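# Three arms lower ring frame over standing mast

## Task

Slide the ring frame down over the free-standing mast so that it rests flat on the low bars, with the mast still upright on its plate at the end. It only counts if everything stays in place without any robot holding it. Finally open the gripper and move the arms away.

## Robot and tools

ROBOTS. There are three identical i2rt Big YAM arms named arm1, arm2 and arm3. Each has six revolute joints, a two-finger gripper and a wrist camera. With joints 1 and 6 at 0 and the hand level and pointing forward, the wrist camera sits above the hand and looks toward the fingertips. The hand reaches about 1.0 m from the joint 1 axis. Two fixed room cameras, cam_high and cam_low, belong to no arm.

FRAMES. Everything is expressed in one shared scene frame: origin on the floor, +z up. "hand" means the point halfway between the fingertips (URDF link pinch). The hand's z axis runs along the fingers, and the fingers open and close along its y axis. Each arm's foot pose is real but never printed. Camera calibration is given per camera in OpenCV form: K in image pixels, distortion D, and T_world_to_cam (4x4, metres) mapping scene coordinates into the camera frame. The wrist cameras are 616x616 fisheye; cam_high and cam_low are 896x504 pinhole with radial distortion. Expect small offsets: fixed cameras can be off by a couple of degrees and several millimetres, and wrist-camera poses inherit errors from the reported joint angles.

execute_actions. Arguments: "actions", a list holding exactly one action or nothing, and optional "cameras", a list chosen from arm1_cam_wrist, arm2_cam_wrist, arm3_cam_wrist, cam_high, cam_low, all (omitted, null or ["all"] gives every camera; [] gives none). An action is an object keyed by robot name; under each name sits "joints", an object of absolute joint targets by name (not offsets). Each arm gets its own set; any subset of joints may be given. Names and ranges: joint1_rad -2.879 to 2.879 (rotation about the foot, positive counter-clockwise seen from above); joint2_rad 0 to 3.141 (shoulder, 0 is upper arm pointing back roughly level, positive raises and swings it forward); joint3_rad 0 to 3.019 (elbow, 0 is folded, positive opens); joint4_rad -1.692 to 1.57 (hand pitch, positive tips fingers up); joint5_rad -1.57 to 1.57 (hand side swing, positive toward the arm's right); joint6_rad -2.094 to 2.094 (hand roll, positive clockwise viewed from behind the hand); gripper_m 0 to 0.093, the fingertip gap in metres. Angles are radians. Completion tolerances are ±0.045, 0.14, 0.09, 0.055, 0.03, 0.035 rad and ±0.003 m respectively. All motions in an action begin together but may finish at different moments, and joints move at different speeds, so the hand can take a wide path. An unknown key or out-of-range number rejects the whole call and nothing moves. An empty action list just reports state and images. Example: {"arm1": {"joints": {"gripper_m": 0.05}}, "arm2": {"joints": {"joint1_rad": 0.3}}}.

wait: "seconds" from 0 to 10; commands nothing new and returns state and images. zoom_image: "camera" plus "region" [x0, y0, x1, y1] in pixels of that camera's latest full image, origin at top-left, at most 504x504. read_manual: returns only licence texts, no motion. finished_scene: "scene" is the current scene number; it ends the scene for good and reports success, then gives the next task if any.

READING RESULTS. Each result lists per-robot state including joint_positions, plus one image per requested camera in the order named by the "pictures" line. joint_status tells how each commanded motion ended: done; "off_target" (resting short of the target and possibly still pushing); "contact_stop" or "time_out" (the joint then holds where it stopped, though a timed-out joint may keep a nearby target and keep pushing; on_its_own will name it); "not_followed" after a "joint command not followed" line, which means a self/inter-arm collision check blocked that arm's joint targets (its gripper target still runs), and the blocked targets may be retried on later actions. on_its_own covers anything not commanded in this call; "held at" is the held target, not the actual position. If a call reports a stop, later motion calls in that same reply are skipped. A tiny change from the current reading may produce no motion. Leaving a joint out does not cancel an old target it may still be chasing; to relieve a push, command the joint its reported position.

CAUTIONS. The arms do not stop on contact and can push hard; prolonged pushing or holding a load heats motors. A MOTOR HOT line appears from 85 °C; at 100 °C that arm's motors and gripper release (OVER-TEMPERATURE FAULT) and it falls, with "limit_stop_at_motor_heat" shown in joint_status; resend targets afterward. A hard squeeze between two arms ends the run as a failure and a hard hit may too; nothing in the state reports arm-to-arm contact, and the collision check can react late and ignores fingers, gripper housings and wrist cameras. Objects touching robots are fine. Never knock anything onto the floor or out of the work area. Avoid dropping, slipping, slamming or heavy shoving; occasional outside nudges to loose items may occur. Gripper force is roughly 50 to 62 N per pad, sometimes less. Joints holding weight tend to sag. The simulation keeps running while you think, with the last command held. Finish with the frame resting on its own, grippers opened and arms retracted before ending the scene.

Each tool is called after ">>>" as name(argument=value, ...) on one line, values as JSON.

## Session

>>> execute_actions(actions=[], cameras=["cam_low","cam_high"])

Scene clock: 0.00 s.
arm1.joint_positions: joint1_rad=+0.266 joint2_rad=+0.441 joint3_rad=+1.415 joint4_rad=-1.467 joint5_rad=+0.287 joint6_rad=+0.143 gripper_m=+0.095
arm1.joint_status: not commanded
arm1.hand: x=+1.3037 y=+0.0115 z=+1.3972 quat_wxyz=(-0.030, +0.854, -0.032, -0.519) (m; scene frame)
arm2.joint_positions: joint1_rad=-0.356 joint2_rad=+0.630 joint3_rad=+1.323 joint4_rad=-1.269 joint5_rad=+0.218 joint6_rad=-0.334 gripper_m=+0.095
arm2.joint_status: not commanded
arm2.hand: x=-0.7251 y=+0.9995 z=+1.3449 quat_wxyz=(-0.229, -0.497, -0.721, +0.425) (m; scene frame)
arm3.joint_positions: joint1_rad=-0.465 joint2_rad=+0.529 joint3_rad=+1.372 joint4_rad=-1.520 joint5_rad=+0.077 joint6_rad=+0.004 gripper_m=+0.094
arm3.joint_status: not commanded
arm3.hand: x=-0.5717 y=-1.1769 z=+1.3643 quat_wxyz=(-0.428, +0.224, -0.872, -0.082) (m; scene frame)
pictures: cam_high, cam_low
Images, in order (width x height): cam_high 896x504, cam_low 896x504.

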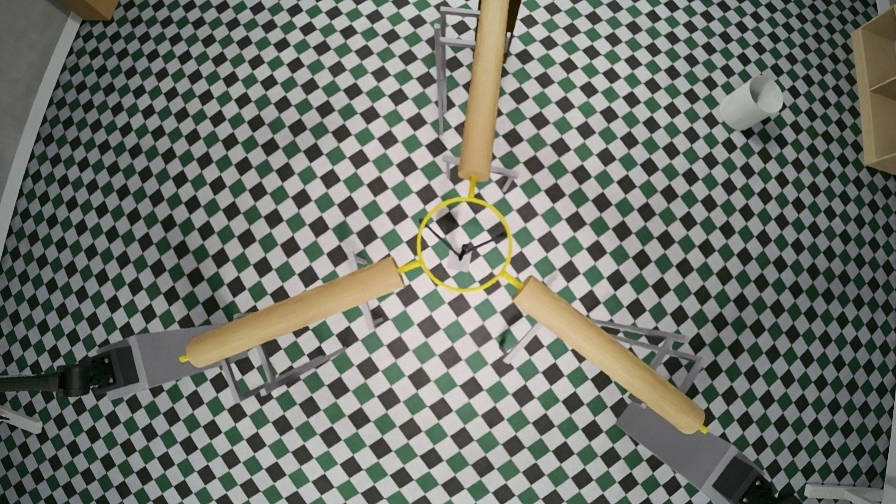

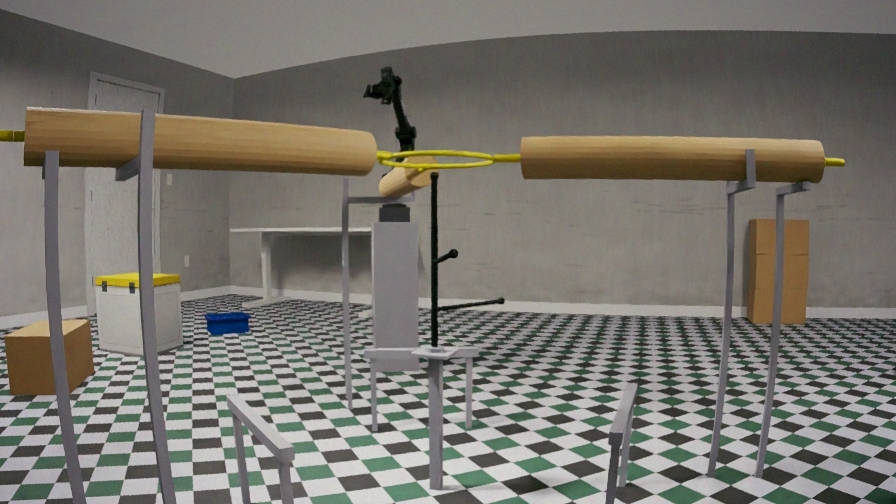

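>>> execute_actions(actions=[{"arm1":{"joints":{"joint1_rad":-0.024,"joint2_rad":1.49,"joint3_rad":1.247,"joint4_rad":-1.28,"joint5_rad":0,"joint6_rad":-0.104,"gripper_m":0.09}},"arm2":{"joints":{"joint1_rad":-0.117,"joint2_rad":1.54,"joint3_rad":1.312,"joint4_rad":-1.335,"joint5_rad":0,"joint6_rad":-0.175,"gripper_m":0.09}},"arm3":{"joints":{"joint1_rad":-0.081,"joint2_rad":1.476,"joint3_rad":1.16,"joint4_rad":-1.236,"joint5_rad":0,"joint6_rad":-0.162,"gripper_m":0.09}}}])

>>> zoom_image(camera="cam_high", region=[340, 140, 590, 370])

Scene clock: 2.13 s.
arm1.joint_positions: joint1_rad=-0.017 joint2_rad=+1.499 joint3_rad=+1.234 joint4_rad=-1.291 joint5_rad=+0.003 joint6_rad=-0.095 gripper_m=+0.090
arm1.joint_status: all done
arm1.hand: x=+1.0145 y=+0.0204 z=+1.0051 quat_wxyz=(-0.006, +1.000, +0.023, -0.003) (m; scene frame)
arm2.joint_positions: joint1_rad=-0.121 joint2_rad=+1.540 joint3_rad=+1.304 joint4_rad=-1.325 joint5_rad=+0.003 joint6_rad=-0.189 gripper_m=+0.090
arm2.joint_status: all done
arm2.hand: x=-0.5570 y=+0.8359 z=+0.9997 quat_wxyz=(-0.003, -0.479, -0.878, +0.003) (m; scene frame)
arm3.joint_positions: joint1_rad=-0.087 joint2_rad=+1.478 joint3_rad=+1.156 joint4_rad=-1.249 joint5_rad=+0.003 joint6_rad=-0.153 gripper_m=+0.090
arm3.joint_status: all done
arm3.hand: x=-0.4729 y=-0.9246 z=+1.0004 quat_wxyz=(-0.003, +0.511, -0.859, +0.003) (m; scene frame)
pictures: arm1_cam_wrist, arm2_cam_wrist, arm3_cam_wrist, cam_high, cam_low
camera_calibration (this result's frames):
arm1_cam_wrist: T_world_to_cam=[[-0.0510311, 0.998476, 0.0210297, 0.0116756], [0.813571, 0.0293497, 0.580724, -1.40381], [0.579222, 0.0467442, -0.813829, 0.351509], [0, 0, 0, 1]] pos_world=[0.939095, 0.0131126, 1.10105]
arm2_cam_wrist: T_world_to_cam=[[-0.835832, -0.548776, 0.0151382, -0.0288403], [-0.44075, 0.687228, 0.577458, -1.39524], [-0.327299, 0.475986, -0.81628, 0.362719], [0, 0, 0, 1]] pos_world=[-0.520339, 0.77037, 1.10221]
arm3_cam_wrist: T_world_to_cam=[[0.868859, -0.494806, 0.0158487, -0.0630793], [-0.407373, -0.696407, 0.590817, -1.42672], [-0.281302, -0.519793, -0.80665, 0.317533], [0, 0, 0, 1]] pos_world=[-0.437076, -0.859737, 1.10007]
Images, in order (width x height): arm1_cam_wrist 616x616, arm2_cam_wrist 616x616, arm3_cam_wrist 616x616, cam_high 896x504, cam_low 896x504.

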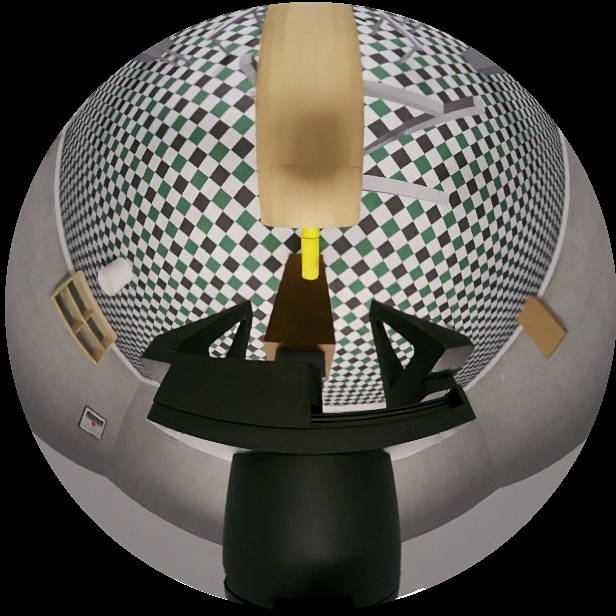

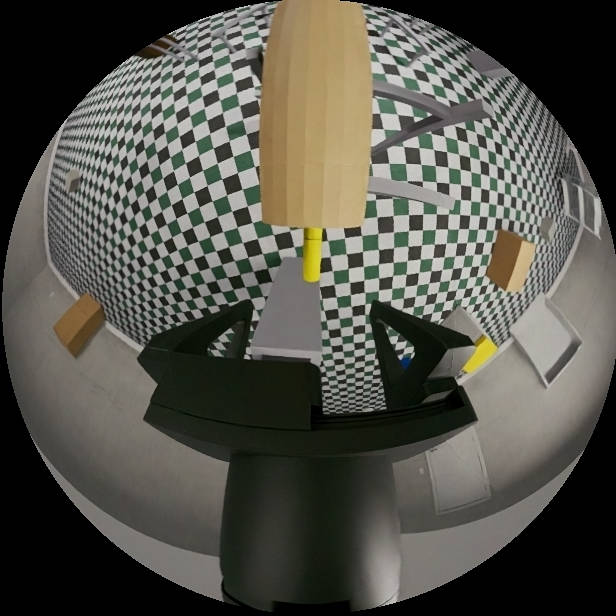

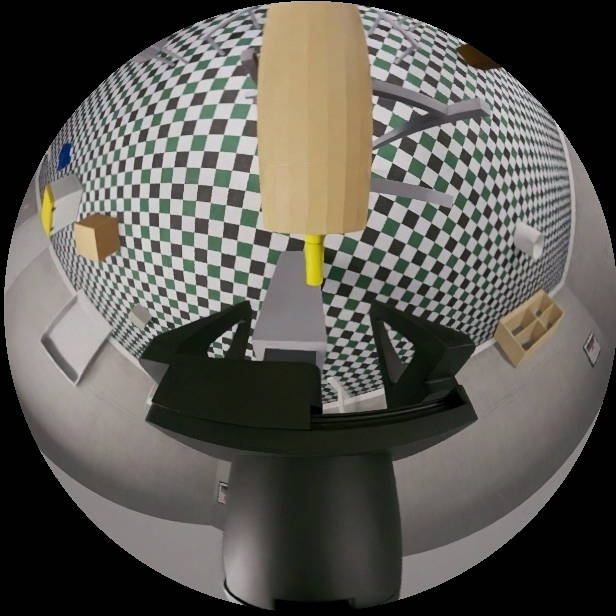

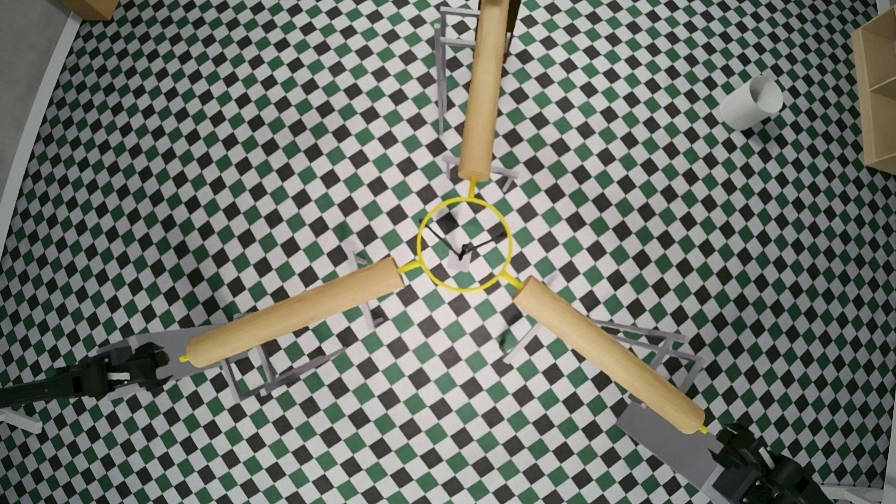

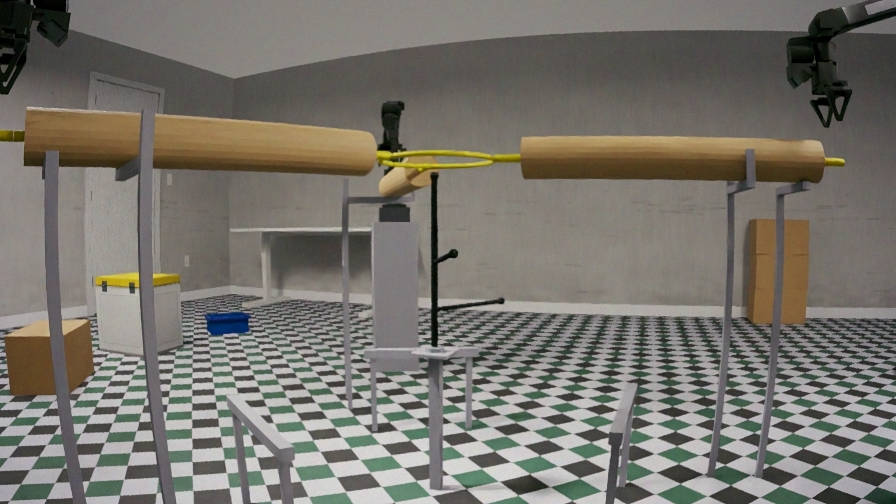

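Region (340, 140, 590, 370) of cam_high's 896x504 image, scaled by 2.016, with more detail than that image has; it fills the top 464 rows of this view, and the rest is white.

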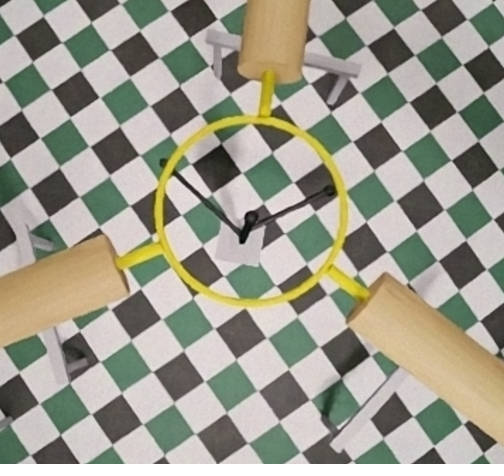

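>>> execute_actions(actions=[{"arm1":{"joints":{"joint2_rad":1.605,"joint3_rad":1.075,"joint4_rad":-0.984,"gripper_m":0.06}},"arm2":{"joints":{"joint2_rad":1.644,"joint3_rad":1.134,"joint4_rad":-1.037,"joint6_rad":-0.16,"gripper_m":0.06}},"arm3":{"joints":{"joint1_rad":-0.112,"joint2_rad":1.6,"joint3_rad":0.984,"joint4_rad":-0.929,"gripper_m":0.06}}}], cameras=["arm1_cam_wrist","arm2_cam_wrist","arm3_cam_wrist","cam_low"])

>>> execute_actions(actions=[{"arm1":{"joints":{"gripper_m":0}},"arm2":{"joints":{"gripper_m":0}},"arm3":{"joints":{"gripper_m":0}}}], cameras=[])

Scene clock: 3.53 s.
arm1.joint_positions: joint1_rad=-0.017 joint2_rad=+1.626 joint3_rad=+1.054 joint4_rad=-0.999 joint5_rad=+0.003 joint6_rad=-0.095 gripper_m=+0.060
arm1.joint_status: all done
arm1.hand: x=+1.0183 y=+0.0213 z=+0.8904 quat_wxyz=(-0.006, +1.000, +0.023, +0.005) (m; scene frame)
arm2.joint_positions: joint1_rad=-0.121 joint2_rad=+1.645 joint3_rad=+1.120 joint4_rad=-1.048 joint5_rad=+0.003 joint6_rad=-0.174 gripper_m=+0.060
arm2.joint_status: all done
arm2.hand: x=-0.5586 y=+0.8401 z=+0.8893 quat_wxyz=(+0.002, -0.485, -0.874, -0.001) (m; scene frame)
arm3.joint_positions: joint1_rad=-0.100 joint2_rad=+1.603 joint3_rad=+0.971 joint4_rad=-0.945 joint5_rad=+0.002 joint6_rad=-0.154 gripper_m=+0.060
arm3.joint_status: all done
arm3.hand: x=-0.4731 y=-0.9341 z=+0.8887 quat_wxyz=(+0.000, +0.506, -0.862, +0.004) (m; scene frame)
pictures: arm1_cam_wrist, arm2_cam_wrist, arm3_cam_wrist, cam_low
camera_calibration (this result's frames):
arm1_cam_wrist: T_world_to_cam=[[-0.0515618, 0.998478, 0.0195855, 0.0151495], [0.805068, 0.0299534, 0.592425, -1.34209], [0.590937, 0.0463142, -0.805387, 0.236458], [0, 0, 0, 1]] pos_world=[0.941522, 0.0141223, 0.985231]
arm2_cam_wrist: T_world_to_cam=[[-0.844037, -0.536133, 0.0127291, -0.0392218], [-0.427555, 0.68705, 0.587502, -1.33654], [-0.323725, 0.490431, -0.809122, 0.253591], [0, 0, 0, 1]] pos_world=[-0.522457, 0.772876, 0.990908]
arm3_cam_wrist: T_world_to_cam=[[0.862997, -0.505017, 0.0139247, -0.0763976], [-0.412984, -0.689314, 0.595223, -1.36737], [-0.290999, -0.519427, -0.80344, 0.215277], [0, 0, 0, 1]] pos_world=[-0.436126, -0.86931, 0.987917]
Images, in order (width x height): arm1_cam_wrist 616x616, arm2_cam_wrist 616x616, arm3_cam_wrist 616x616, cam_low 896x504.

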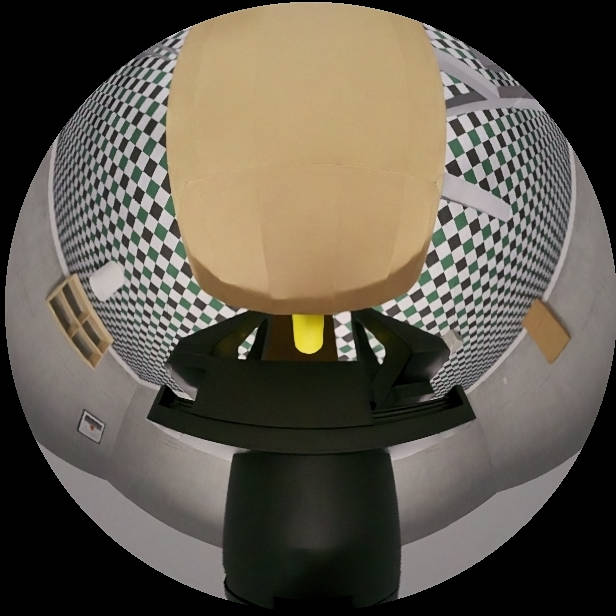

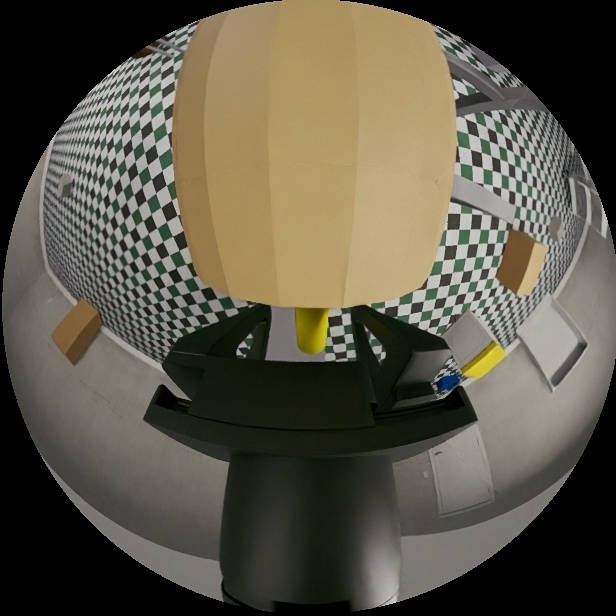

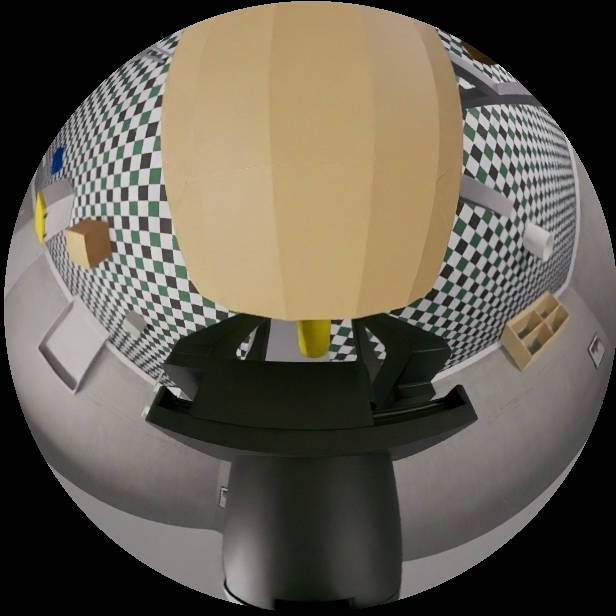

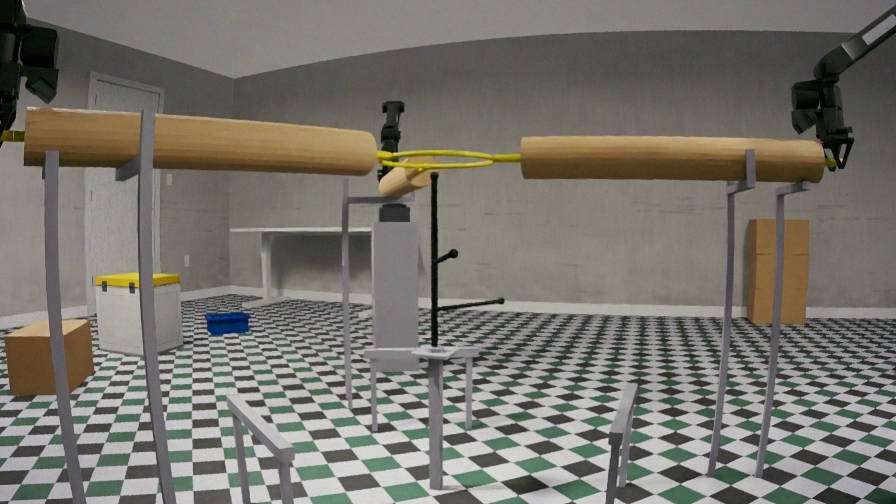

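Scene clock: 4.17 s.
arm1.joint_positions: joint1_rad=-0.016 joint2_rad=+1.625 joint3_rad=+1.054 joint4_rad=-0.998 joint5_rad=-0.003 joint6_rad=-0.098 gripper_m=+0.019
arm1.joint_status: gripper_m off_target (ended at +0.019, target +0.000)
arm1.hand: x=+1.0178 y=+0.0202 z=+0.8905 quat_wxyz=(-0.003, +1.000, +0.025, +0.004) (m; scene frame)
arm2.joint_positions: joint1_rad=-0.121 joint2_rad=+1.645 joint3_rad=+1.120 joint4_rad=-1.048 joint5_rad=+0.003 joint6_rad=-0.171 gripper_m=+0.019
arm2.joint_status: gripper_m off_target (ended at +0.019, target +0.000)
arm2.hand: x=-0.5587 y=+0.8402 z=+0.8895 quat_wxyz=(+0.002, -0.487, -0.874, -0.001) (m; scene frame)
arm3.joint_positions: joint1_rad=-0.101 joint2_rad=+1.602 joint3_rad=+0.971 joint4_rad=-0.942 joint5_rad=+0.004 joint6_rad=-0.165 gripper_m=+0.018
arm3.joint_status: gripper_m off_target (ended at +0.018, target +0.000)
arm3.hand: x=-0.4719 y=-0.9340 z=+0.8888 quat_wxyz=(-0.002, +0.511, -0.860, +0.004) (m; scene frame)
pictures: none
No camera images: the call's "cameras" was empty. Leave "cameras" out to get every camera's image.

>>> execute_actions(actions=[{"arm1":{"joints":{"joint2_rad":1.468,"joint3_rad":1.29,"joint4_rad":-1.35}},"arm2":{"joints":{"joint2_rad":1.518,"joint3_rad":1.362,"joint4_rad":-1.39}},"arm3":{"joints":{"joint2_rad":1.442,"joint3_rad":1.2,"joint4_rad":-1.303}}}], cameras=["cam_low"])

>>> execute_actions(actions=[{"arm1":{"joints":{"joint1_rad":0.255,"joint2_rad":1.502,"joint3_rad":1.328,"joint4_rad":-1.335,"joint6_rad":0.29}},"arm2":{"joints":{"joint1_rad":0.147,"joint2_rad":1.512,"joint3_rad":1.368,"joint4_rad":-1.368,"joint6_rad":0.215}},"arm3":{"joints":{"joint1_rad":0.189,"joint2_rad":1.44,"joint3_rad":1.205,"joint4_rad":-1.28,"joint6_rad":0.243}}}], cameras=[])

>>> execute_actions(actions=[{"arm1":{"joints":{"joint1_rad":0.48,"joint2_rad":1.624,"joint3_rad":1.492,"joint4_rad":-1.36,"joint6_rad":0.63}},"arm2":{"joints":{"joint1_rad":0.383,"joint2_rad":1.615,"joint3_rad":1.505,"joint4_rad":-1.388,"joint6_rad":0.566}},"arm3":{"joints":{"joint1_rad":0.44,"joint2_rad":1.548,"joint3_rad":1.342,"joint4_rad":-1.294,"joint6_rad":0.609}}}], cameras=["cam_low","cam_high"])

Scene clock: 5.97 s.
arm1.joint_positions: joint1_rad=-0.016 joint2_rad=+1.485 joint3_rad=+1.243 joint4_rad=-1.322 joint5_rad=+0.000 joint6_rad=-0.098 gripper_m=+0.019
arm1.joint_status: all done
arm1.hand: x=+1.0195 y=+0.0194 z=+1.0140 quat_wxyz=(-0.005, +1.000, +0.025, +0.002) (m; scene frame)
arm2.joint_positions: joint1_rad=-0.121 joint2_rad=+1.523 joint3_rad=+1.318 joint4_rad=-1.370 joint5_rad=+0.000 joint6_rad=-0.170 gripper_m=+0.019
arm2.joint_status: all done
arm2.hand: x=-0.5593 y=+0.8428 z=+1.0121 quat_wxyz=(+0.002, -0.487, -0.873, -0.002) (m; scene frame)
arm3.joint_positions: joint1_rad=-0.101 joint2_rad=+1.449 joint3_rad=+1.147 joint4_rad=-1.274 joint5_rad=+0.003 joint6_rad=-0.165 gripper_m=+0.018
arm3.joint_status: all done
arm3.hand: x=-0.4747 y=-0.9360 z=+1.0083 quat_wxyz=(+0.000, +0.511, -0.860, +0.004) (m; scene frame)
pictures: cam_low
Images, in order (width x height): cam_low 896x504.

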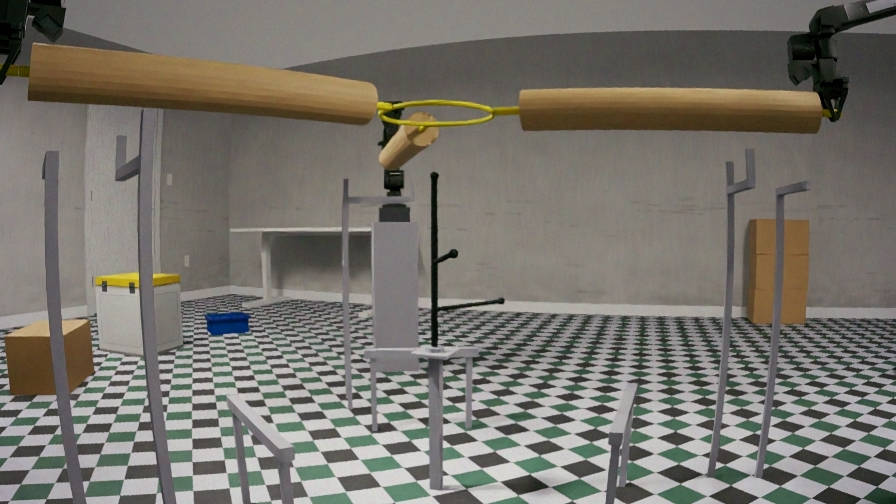

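Scene clock: 7.00 s.
arm1.joint_positions: joint1_rad=+0.253 joint2_rad=+1.520 joint3_rad=+1.275 joint4_rad=-1.330 joint5_rad=-0.002 joint6_rad=+0.281 gripper_m=+0.019
arm1.joint_status: all done
arm1.hand: x=+1.0189 y=-0.0980 z=+1.0105 quat_wxyz=(-0.005, +1.000, -0.030, +0.006) (m; scene frame)
arm2.joint_positions: joint1_rad=+0.142 joint2_rad=+1.523 joint3_rad=+1.319 joint4_rad=-1.357 joint5_rad=+0.003 joint6_rad=+0.205 gripper_m=+0.019
arm2.joint_status: all done
arm2.hand: x=-0.4561 y=+0.8971 z=+1.0124 quat_wxyz=(-0.004, -0.535, -0.845, +0.002) (m; scene frame)
arm3.joint_positions: joint1_rad=+0.183 joint2_rad=+1.451 joint3_rad=+1.156 joint4_rad=-1.276 joint5_rad=+0.000 joint6_rad=+0.229 gripper_m=+0.018
arm3.joint_status: all done
arm3.hand: x=-0.5736 y=-0.8756 z=+1.0100 quat_wxyz=(-0.002, +0.462, -0.887, +0.002) (m; scene frame)
pictures: none
No camera images: the call's "cameras" was empty. Leave "cameras" out to get every camera's image.

Scene clock: 8.07 s.
arm1.joint_positions: joint1_rad=+0.476 joint2_rad=+1.664 joint3_rad=+1.431 joint4_rad=-1.358 joint5_rad=-0.005 joint6_rad=+0.618 gripper_m=+0.019
arm1.joint_status: all done
arm1.hand: x=+1.0050 y=-0.2131 z=+1.0031 quat_wxyz=(-0.008, +0.996, -0.087, +0.014) (m; scene frame)
arm2.joint_positions: joint1_rad=+0.373 joint2_rad=+1.635 joint3_rad=+1.450 joint4_rad=-1.381 joint5_rad=+0.002 joint6_rad=+0.549 gripper_m=+0.019
arm2.joint_status: all done
arm2.hand: x=-0.3486 y=+0.9412 z=+1.0117 quat_wxyz=(-0.002, -0.582, -0.813, +0.000) (m; scene frame)
arm3.joint_positions: joint1_rad=+0.431 joint2_rad=+1.575 joint3_rad=+1.290 joint4_rad=-1.293 joint5_rad=-0.001 joint6_rad=+0.589 gripper_m=+0.018
arm3.joint_status: all done
arm3.hand: x=-0.6653 y=-0.8036 z=+1.0073 quat_wxyz=(+0.000, +0.412, -0.911, +0.005) (m; scene frame)
pictures: cam_high, cam_low
Images, in order (width x height): cam_high 896x504, cam_low 896x504.

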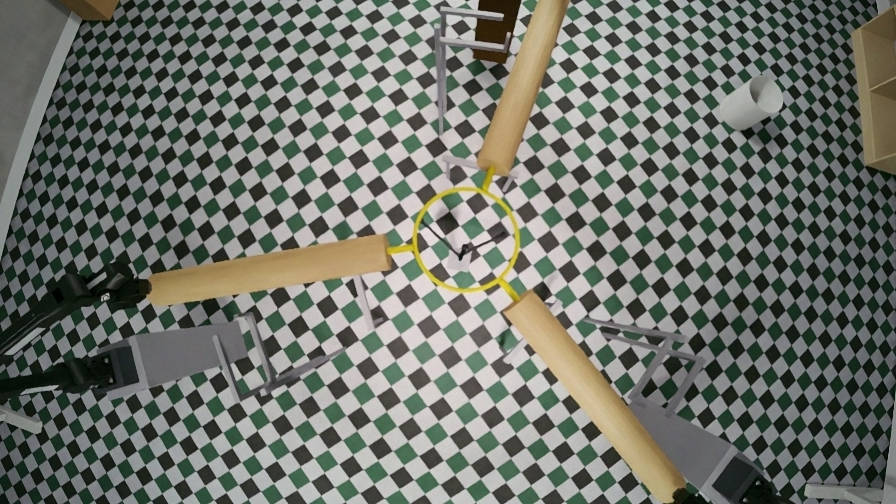

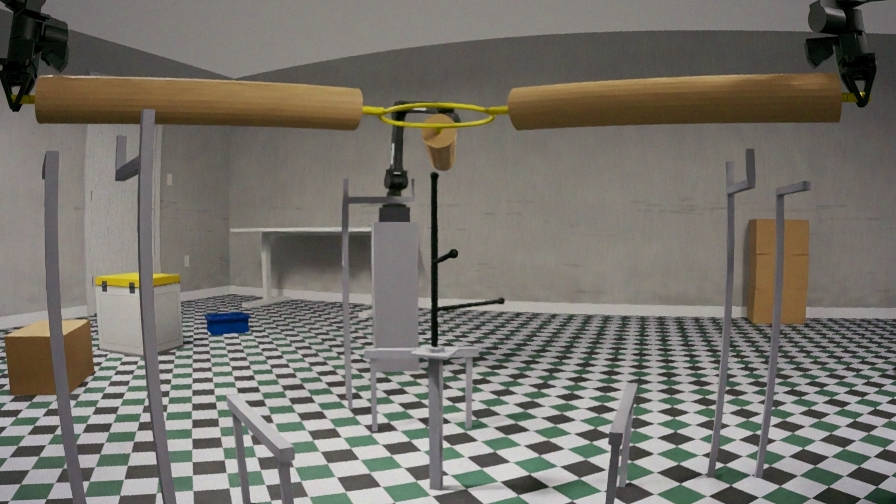

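>>> execute_actions(actions=[{"arm1":{"joints":{"joint2_rad":1.738,"joint3_rad":1.272,"joint4_rad":-1.0}},"arm2":{"joints":{"joint2_rad":1.722,"joint3_rad":1.27,"joint4_rad":-1.02}},"arm3":{"joints":{"joint2_rad":1.686,"joint3_rad":1.128,"joint4_rad":-0.916}}}], cameras=["cam_high"])

>>> execute_actions(actions=[{"arm1":{"joints":{"joint2_rad":1.952,"joint3_rad":1.178,"joint4_rad":-0.704}},"arm2":{"joints":{"joint2_rad":1.93,"joint3_rad":1.168,"joint4_rad":-0.718}},"arm3":{"joints":{"joint2_rad":1.934,"joint3_rad":1.047,"joint4_rad":-0.601}}}], cameras=["cam_high","cam_low"])

Scene clock: 9.60 s.
arm1.joint_positions: joint1_rad=+0.479 joint2_rad=+1.797 joint3_rad=+1.244 joint4_rad=-1.029 joint5_rad=-0.008 joint6_rad=+0.621 gripper_m=+0.019
arm1.joint_status: all done
arm1.hand: x=+1.0035 y=-0.2152 z=+0.8732 quat_wxyz=(-0.005, +0.996, -0.087, +0.011) (m; scene frame)
arm2.joint_positions: joint1_rad=+0.375 joint2_rad=+1.758 joint3_rad=+1.247 joint4_rad=-1.050 joint5_rad=-0.002 joint6_rad=+0.553 gripper_m=+0.019
arm2.joint_status: all done
arm2.hand: x=-0.3441 y=+0.9400 z=+0.8811 quat_wxyz=(-0.005, -0.583, -0.813, -0.001) (m; scene frame)
arm3.joint_positions: joint1_rad=+0.432 joint2_rad=+1.727 joint3_rad=+1.112 joint4_rad=-0.947 joint5_rad=-0.001 joint6_rad=+0.592 gripper_m=+0.018
arm3.joint_status: all done
arm3.hand: x=-0.6643 y=-0.7979 z=+0.8796 quat_wxyz=(-0.004, +0.411, -0.912, -0.002) (m; scene frame)
pictures: cam_high
Images, in order (width x height): cam_high 896x504.

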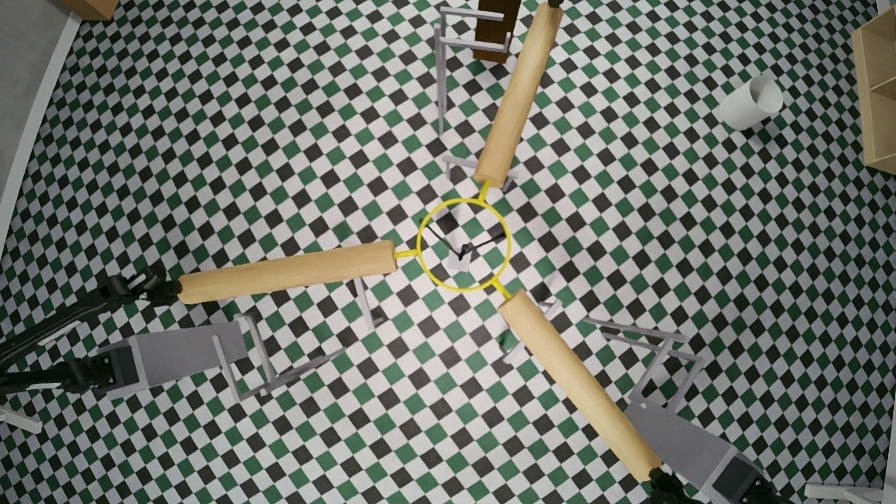

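Scene clock: 10.67 s.
arm1.joint_positions: joint1_rad=+0.480 joint2_rad=+2.010 joint3_rad=+1.159 joint4_rad=-0.713 joint5_rad=-0.007 joint6_rad=+0.623 gripper_m=+0.019
arm1.joint_status: all done
arm1.hand: x=+1.0026 y=-0.2157 z=+0.7469 quat_wxyz=(+0.000, +0.996, -0.087, +0.003) (m; scene frame)
arm2.joint_positions: joint1_rad=+0.375 joint2_rad=+1.965 joint3_rad=+1.149 joint4_rad=-0.733 joint5_rad=-0.001 joint6_rad=+0.553 gripper_m=+0.019
arm2.joint_status: all done
arm2.hand: x=-0.3422 y=+0.9385 z=+0.7539 quat_wxyz=(-0.011, -0.583, -0.812, +0.000) (m; scene frame)
arm3.joint_positions: joint1_rad=+0.432 joint2_rad=+1.968 joint3_rad=+1.037 joint4_rad=-0.615 joint5_rad=+0.000 joint6_rad=+0.592 gripper_m=+0.018
arm3.joint_status: all done
arm3.hand: x=-0.6631 y=-0.7952 z=+0.7528 quat_wxyz=(-0.009, +0.411, -0.912, -0.008) (m; scene frame)
pictures: cam_high, cam_low
Images, in order (width x height): cam_high 896x504, cam_low 896x504.

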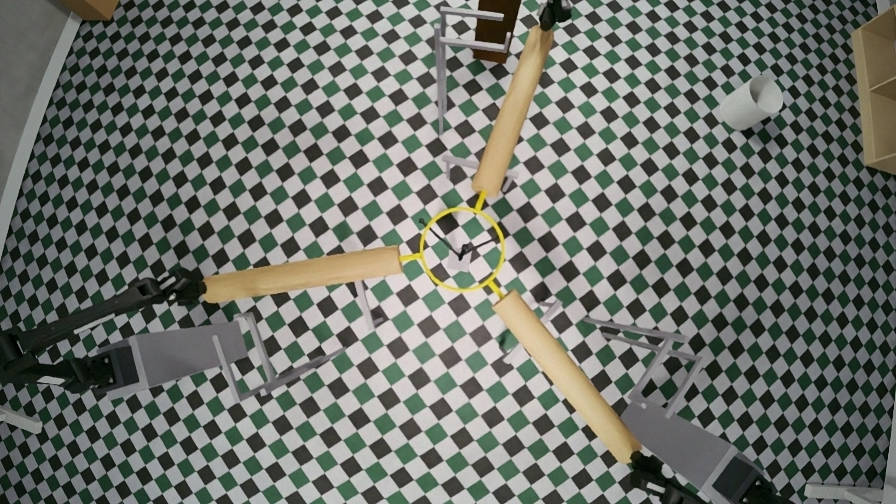

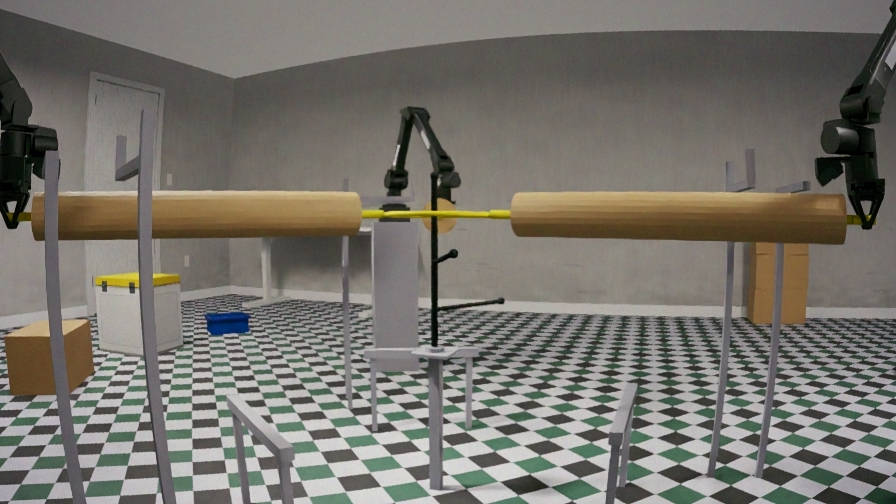

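>>> execute_actions(actions=[{"arm1":{"joints":{"joint1_rad":0.633,"joint2_rad":2.015,"joint3_rad":1.166,"joint4_rad":-0.643,"joint6_rad":0.782}},"arm2":{"joints":{"joint1_rad":0.328,"joint2_rad":2.133,"joint3_rad":1.43,"joint4_rad":-0.806,"joint6_rad":0.5}},"arm3":{"joints":{"joint1_rad":0.308,"joint2_rad":1.932,"joint3_rad":0.865,"joint4_rad":-0.445,"joint6_rad":0.465}}}], cameras=["cam_high","cam_low"])

Scene clock: 12.17 s.
arm1.joint_positions: joint1_rad=+0.640 joint2_rad=+2.043 joint3_rad=+1.147 joint4_rad=-0.662 joint5_rad=-0.004 joint6_rad=+0.783 gripper_m=+0.019
arm1.joint_status: all done
arm1.hand: x=+1.0439 y=-0.2827 z=+0.7278 quat_wxyz=(+0.001, +0.996, -0.087, +0.001) (m; scene frame)
arm2.joint_positions: joint1_rad=+0.323 joint2_rad=+2.147 joint3_rad=+1.395 joint4_rad=-0.794 joint5_rad=-0.001 joint6_rad=+0.500 gripper_m=+0.019
arm2.joint_status: all done
arm2.hand: x=-0.3052 y=+0.8698 z=+0.7282 quat_wxyz=(-0.012, -0.582, -0.813, +0.000) (m; scene frame)
arm3.joint_positions: joint1_rad=+0.308 joint2_rad=+1.956 joint3_rad=+0.856 joint4_rad=-0.455 joint5_rad=+0.001 joint6_rad=+0.466 gripper_m=+0.018
arm3.joint_status: all done
arm3.hand: x=-0.6217 y=-0.8651 z=+0.7218 quat_wxyz=(-0.008, +0.412, -0.911, -0.004) (m; scene frame)
pictures: cam_high, cam_low
Images, in order (width x height): cam_high 896x504, cam_low 896x504.

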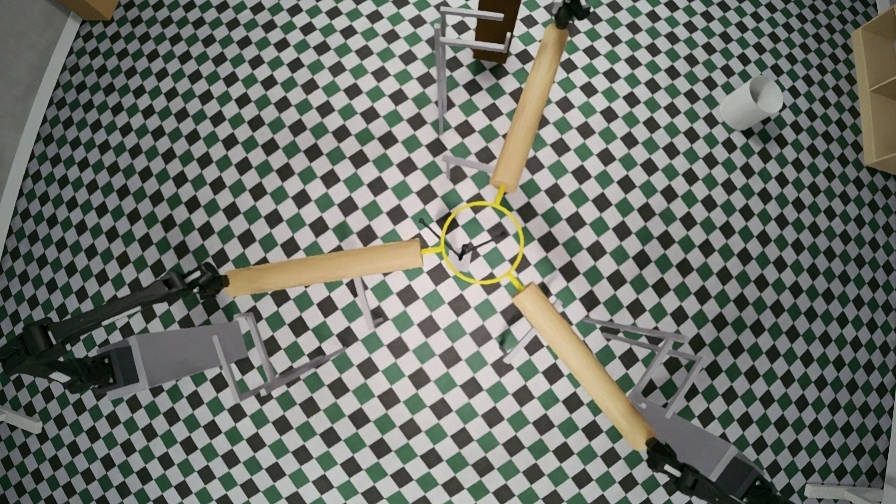

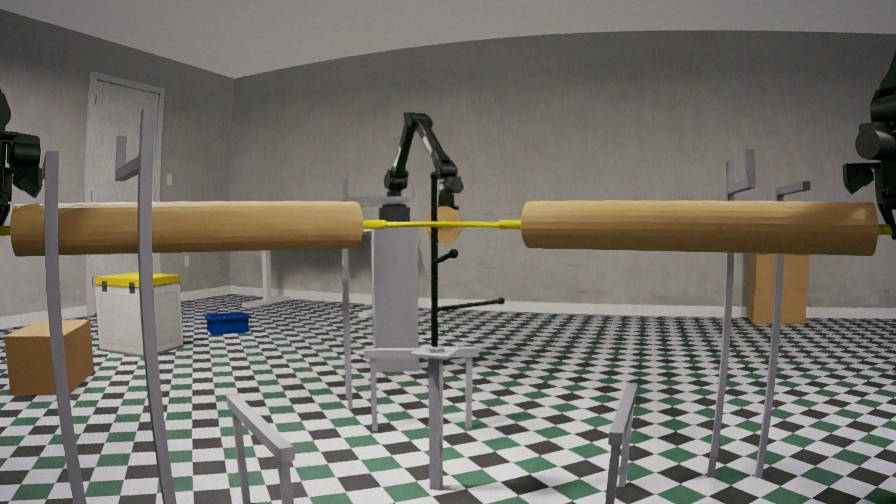

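>>> execute_actions(actions=[{"arm1":{"joints":{"joint2_rad":2.172,"joint3_rad":1.194,"joint4_rad":-0.505}},"arm2":{"joints":{"joint2_rad":2.262,"joint3_rad":1.436,"joint4_rad":-0.667}},"arm3":{"joints":{"joint2_rad":2.132,"joint3_rad":0.902,"joint4_rad":-0.28}}}], cameras=[])

>>> execute_actions(actions=[{"arm1":{"joints":{"joint2_rad":2.355,"joint3_rad":1.248,"joint4_rad":-0.383}},"arm2":{"joints":{"joint2_rad":2.421,"joint3_rad":1.485,"joint4_rad":-0.557}},"arm3":{"joints":{"joint2_rad":2.348,"joint3_rad":0.97,"joint4_rad":-0.137}}}], cameras=["cam_low"])

>>> execute_actions(actions=[{"arm1":{"joints":{"joint1_rad":0.492,"joint2_rad":2.308,"joint3_rad":1.08,"joint4_rad":-0.274,"joint6_rad":0.63}},"arm2":{"joints":{"joint1_rad":0.46,"joint2_rad":2.36,"joint3_rad":1.312,"joint4_rad":-0.458,"joint6_rad":0.645}},"arm3":{"joints":{"joint1_rad":0.34,"joint2_rad":2.407,"joint3_rad":1.21,"joint4_rad":-0.348,"joint6_rad":0.503}}}], cameras=[])

>>> execute_actions(actions=[{"arm1":{"joints":{"joint1_rad":0.324,"joint2_rad":2.288,"joint3_rad":0.98,"joint4_rad":-0.197,"joint6_rad":0.462}},"arm2":{"joints":{"joint1_rad":0.6,"joint2_rad":2.32,"joint3_rad":1.193,"joint4_rad":-0.38,"joint6_rad":0.786}},"arm3":{"joints":{"joint1_rad":0.364,"joint2_rad":2.493,"joint3_rad":1.485,"joint4_rad":-0.528,"joint6_rad":0.527}}}], cameras=["cam_high","cam_low"])

>>> zoom_image(camera="cam_high", region=[380, 180, 520, 300])

Scene clock: 13.87 s.
arm1.joint_positions: joint1_rad=+0.631 joint2_rad=+2.215 joint3_rad=+1.161 joint4_rad=-0.507 joint5_rad=-0.003 joint6_rad=+0.773 gripper_m=+0.019
arm1.joint_status: all done
arm1.hand: x=+1.0434 y=-0.2772 z=+0.6499 quat_wxyz=(-0.001, +0.996, -0.087, +0.002) (m; scene frame)
arm2.joint_positions: joint1_rad=+0.325 joint2_rad=+2.287 joint3_rad=+1.400 joint4_rad=-0.663 joint5_rad=+0.001 joint6_rad=+0.500 gripper_m=+0.019
arm2.joint_status: all done
arm2.hand: x=-0.3065 y=+0.8720 z=+0.6536 quat_wxyz=(-0.010, -0.582, -0.813, +0.001) (m; scene frame)
arm3.joint_positions: joint1_rad=+0.308 joint2_rad=+2.154 joint3_rad=+0.891 joint4_rad=-0.287 joint5_rad=+0.000 joint6_rad=+0.464 gripper_m=+0.018
arm3.joint_status: all done
arm3.hand: x=-0.6204 y=-0.8612 z=+0.6517 quat_wxyz=(-0.009, +0.413, -0.911, -0.007) (m; scene frame)
pictures: none
No camera images: the call's "cameras" was empty. Leave "cameras" out to get every camera's image.

Scene clock: 14.80 s.
arm1.joint_positions: joint1_rad=+0.632 joint2_rad=+2.398 joint3_rad=+1.223 joint4_rad=-0.387 joint5_rad=-0.004 joint6_rad=+0.774 gripper_m=+0.019
arm1.joint_status: all done
arm1.hand: x=+1.0434 y=-0.2775 z=+0.5736 quat_wxyz=(-0.001, +0.996, -0.087, +0.002) (m; scene frame)
arm2.joint_positions: joint1_rad=+0.326 joint2_rad=+2.446 joint3_rad=+1.451 joint4_rad=-0.556 joint5_rad=-0.001 joint6_rad=+0.501 gripper_m=+0.019
arm2.joint_status: all done
arm2.hand: x=-0.3051 y=+0.8719 z=+0.5788 quat_wxyz=(-0.010, -0.582, -0.813, +0.000) (m; scene frame)
arm3.joint_positions: joint1_rad=+0.308 joint2_rad=+2.368 joint3_rad=+0.967 joint4_rad=-0.147 joint5_rad=-0.001 joint6_rad=+0.464 gripper_m=+0.018
arm3.joint_status: all done
arm3.hand: x=-0.6196 y=-0.8592 z=+0.5762 quat_wxyz=(-0.009, +0.413, -0.911, -0.007) (m; scene frame)
pictures: cam_low
Images, in order (width x height): cam_low 896x504.

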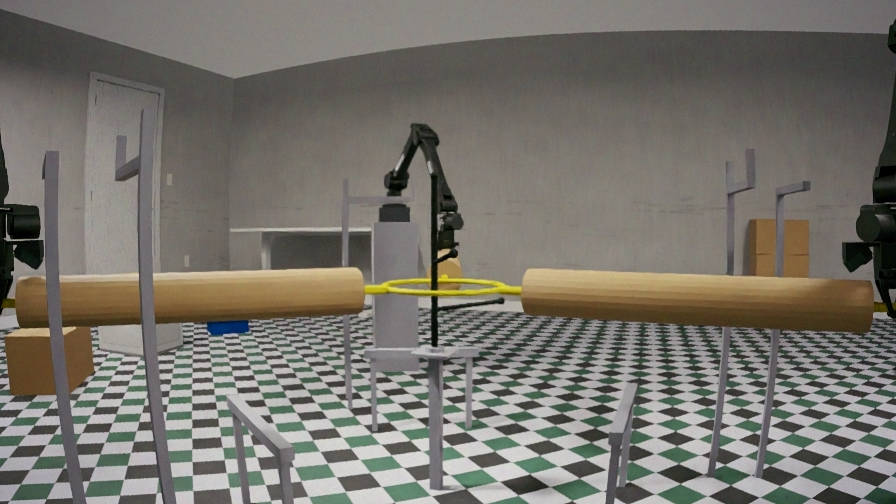

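Scene clock: 15.83 s.
arm1.joint_positions: joint1_rad=+0.487 joint2_rad=+2.351 joint3_rad=+1.066 joint4_rad=-0.283 joint5_rad=-0.004 joint6_rad=+0.628 gripper_m=+0.019
arm1.joint_status: all done
arm1.hand: x=+1.0532 y=-0.1932 z=+0.5755 quat_wxyz=(-0.003, +0.996, -0.086, +0.004) (m; scene frame)
arm2.joint_positions: joint1_rad=+0.465 joint2_rad=+2.385 joint3_rad=+1.301 joint4_rad=-0.467 joint5_rad=+0.006 joint6_rad=+0.643 gripper_m=+0.019
arm2.joint_status: all done
arm2.hand: x=-0.2910 y=+0.9566 z=+0.5816 quat_wxyz=(-0.010, -0.583, -0.813, +0.002) (m; scene frame)
arm3.joint_positions: joint1_rad=+0.329 joint2_rad=+2.416 joint3_rad=+1.210 joint4_rad=-0.331 joint5_rad=-0.001 joint6_rad=+0.487 gripper_m=+0.018
arm3.joint_status: all done
arm3.hand: x=-0.6084 y=-0.7744 z=+0.5807 quat_wxyz=(-0.013, +0.412, -0.911, -0.012) (m; scene frame)
pictures: none
No camera images: the call's "cameras" was empty. Leave "cameras" out to get every camera's image.

Scene clock: 16.87 s.
arm1.joint_positions: joint1_rad=+0.320 joint2_rad=+2.326 joint3_rad=+0.971 joint4_rad=-0.207 joint5_rad=-0.005 joint6_rad=+0.461 gripper_m=+0.019
arm1.joint_status: all done
arm1.hand: x=+1.0553 y=-0.1157 z=+0.5775 quat_wxyz=(-0.001, +0.996, -0.086, +0.001) (m; scene frame)
arm2.joint_positions: joint1_rad=+0.602 joint2_rad=+2.342 joint3_rad=+1.182 joint4_rad=-0.391 joint5_rad=+0.009 joint6_rad=+0.780 gripper_m=+0.019
arm2.joint_status: all done
arm2.hand: x=-0.2863 y=+1.0340 z=+0.5828 quat_wxyz=(-0.010, -0.583, -0.812, +0.002) (m; scene frame)
arm3.joint_positions: joint1_rad=+0.355 joint2_rad=+2.499 joint3_rad=+1.471 joint4_rad=-0.509 joint5_rad=-0.002 joint6_rad=+0.513 gripper_m=+0.018
arm3.joint_status: all done
arm3.hand: x=-0.6049 y=-0.6975 z=+0.5821 quat_wxyz=(-0.012, +0.412, -0.911, -0.012) (m; scene frame)
pictures: cam_high, cam_low
Images, in order (width x height): cam_high 896x504, cam_low 896x504.

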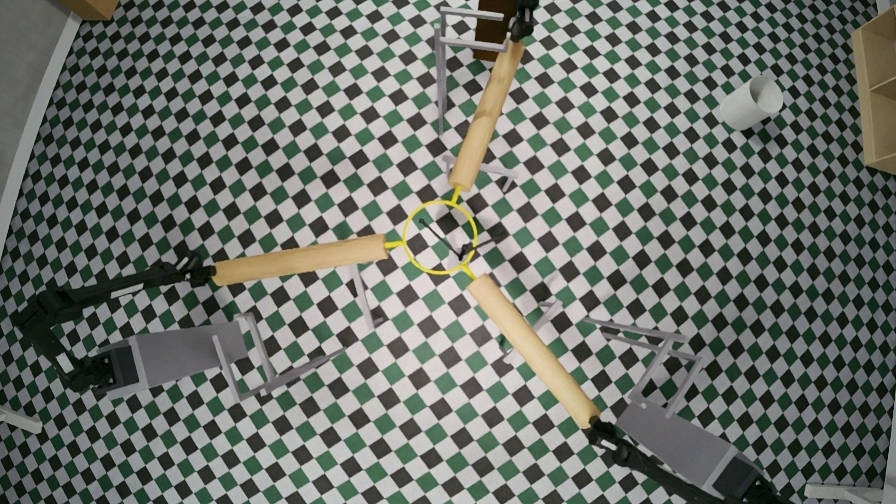

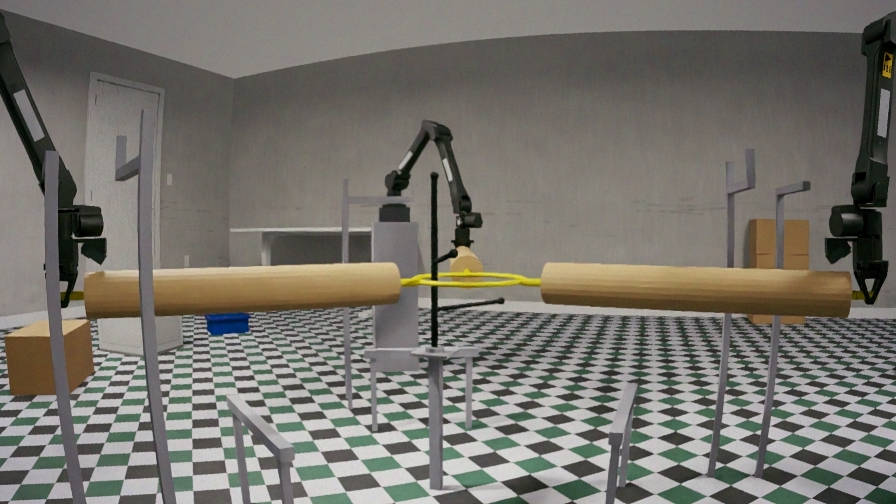

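Region (380, 180, 520, 300) of cam_high's 896x504 image, scaled by 3.600, with more detail than that image has; it fills the top 432 rows of this view, and the rest is white.

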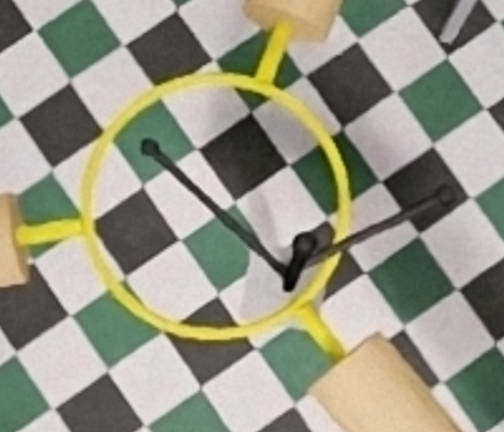

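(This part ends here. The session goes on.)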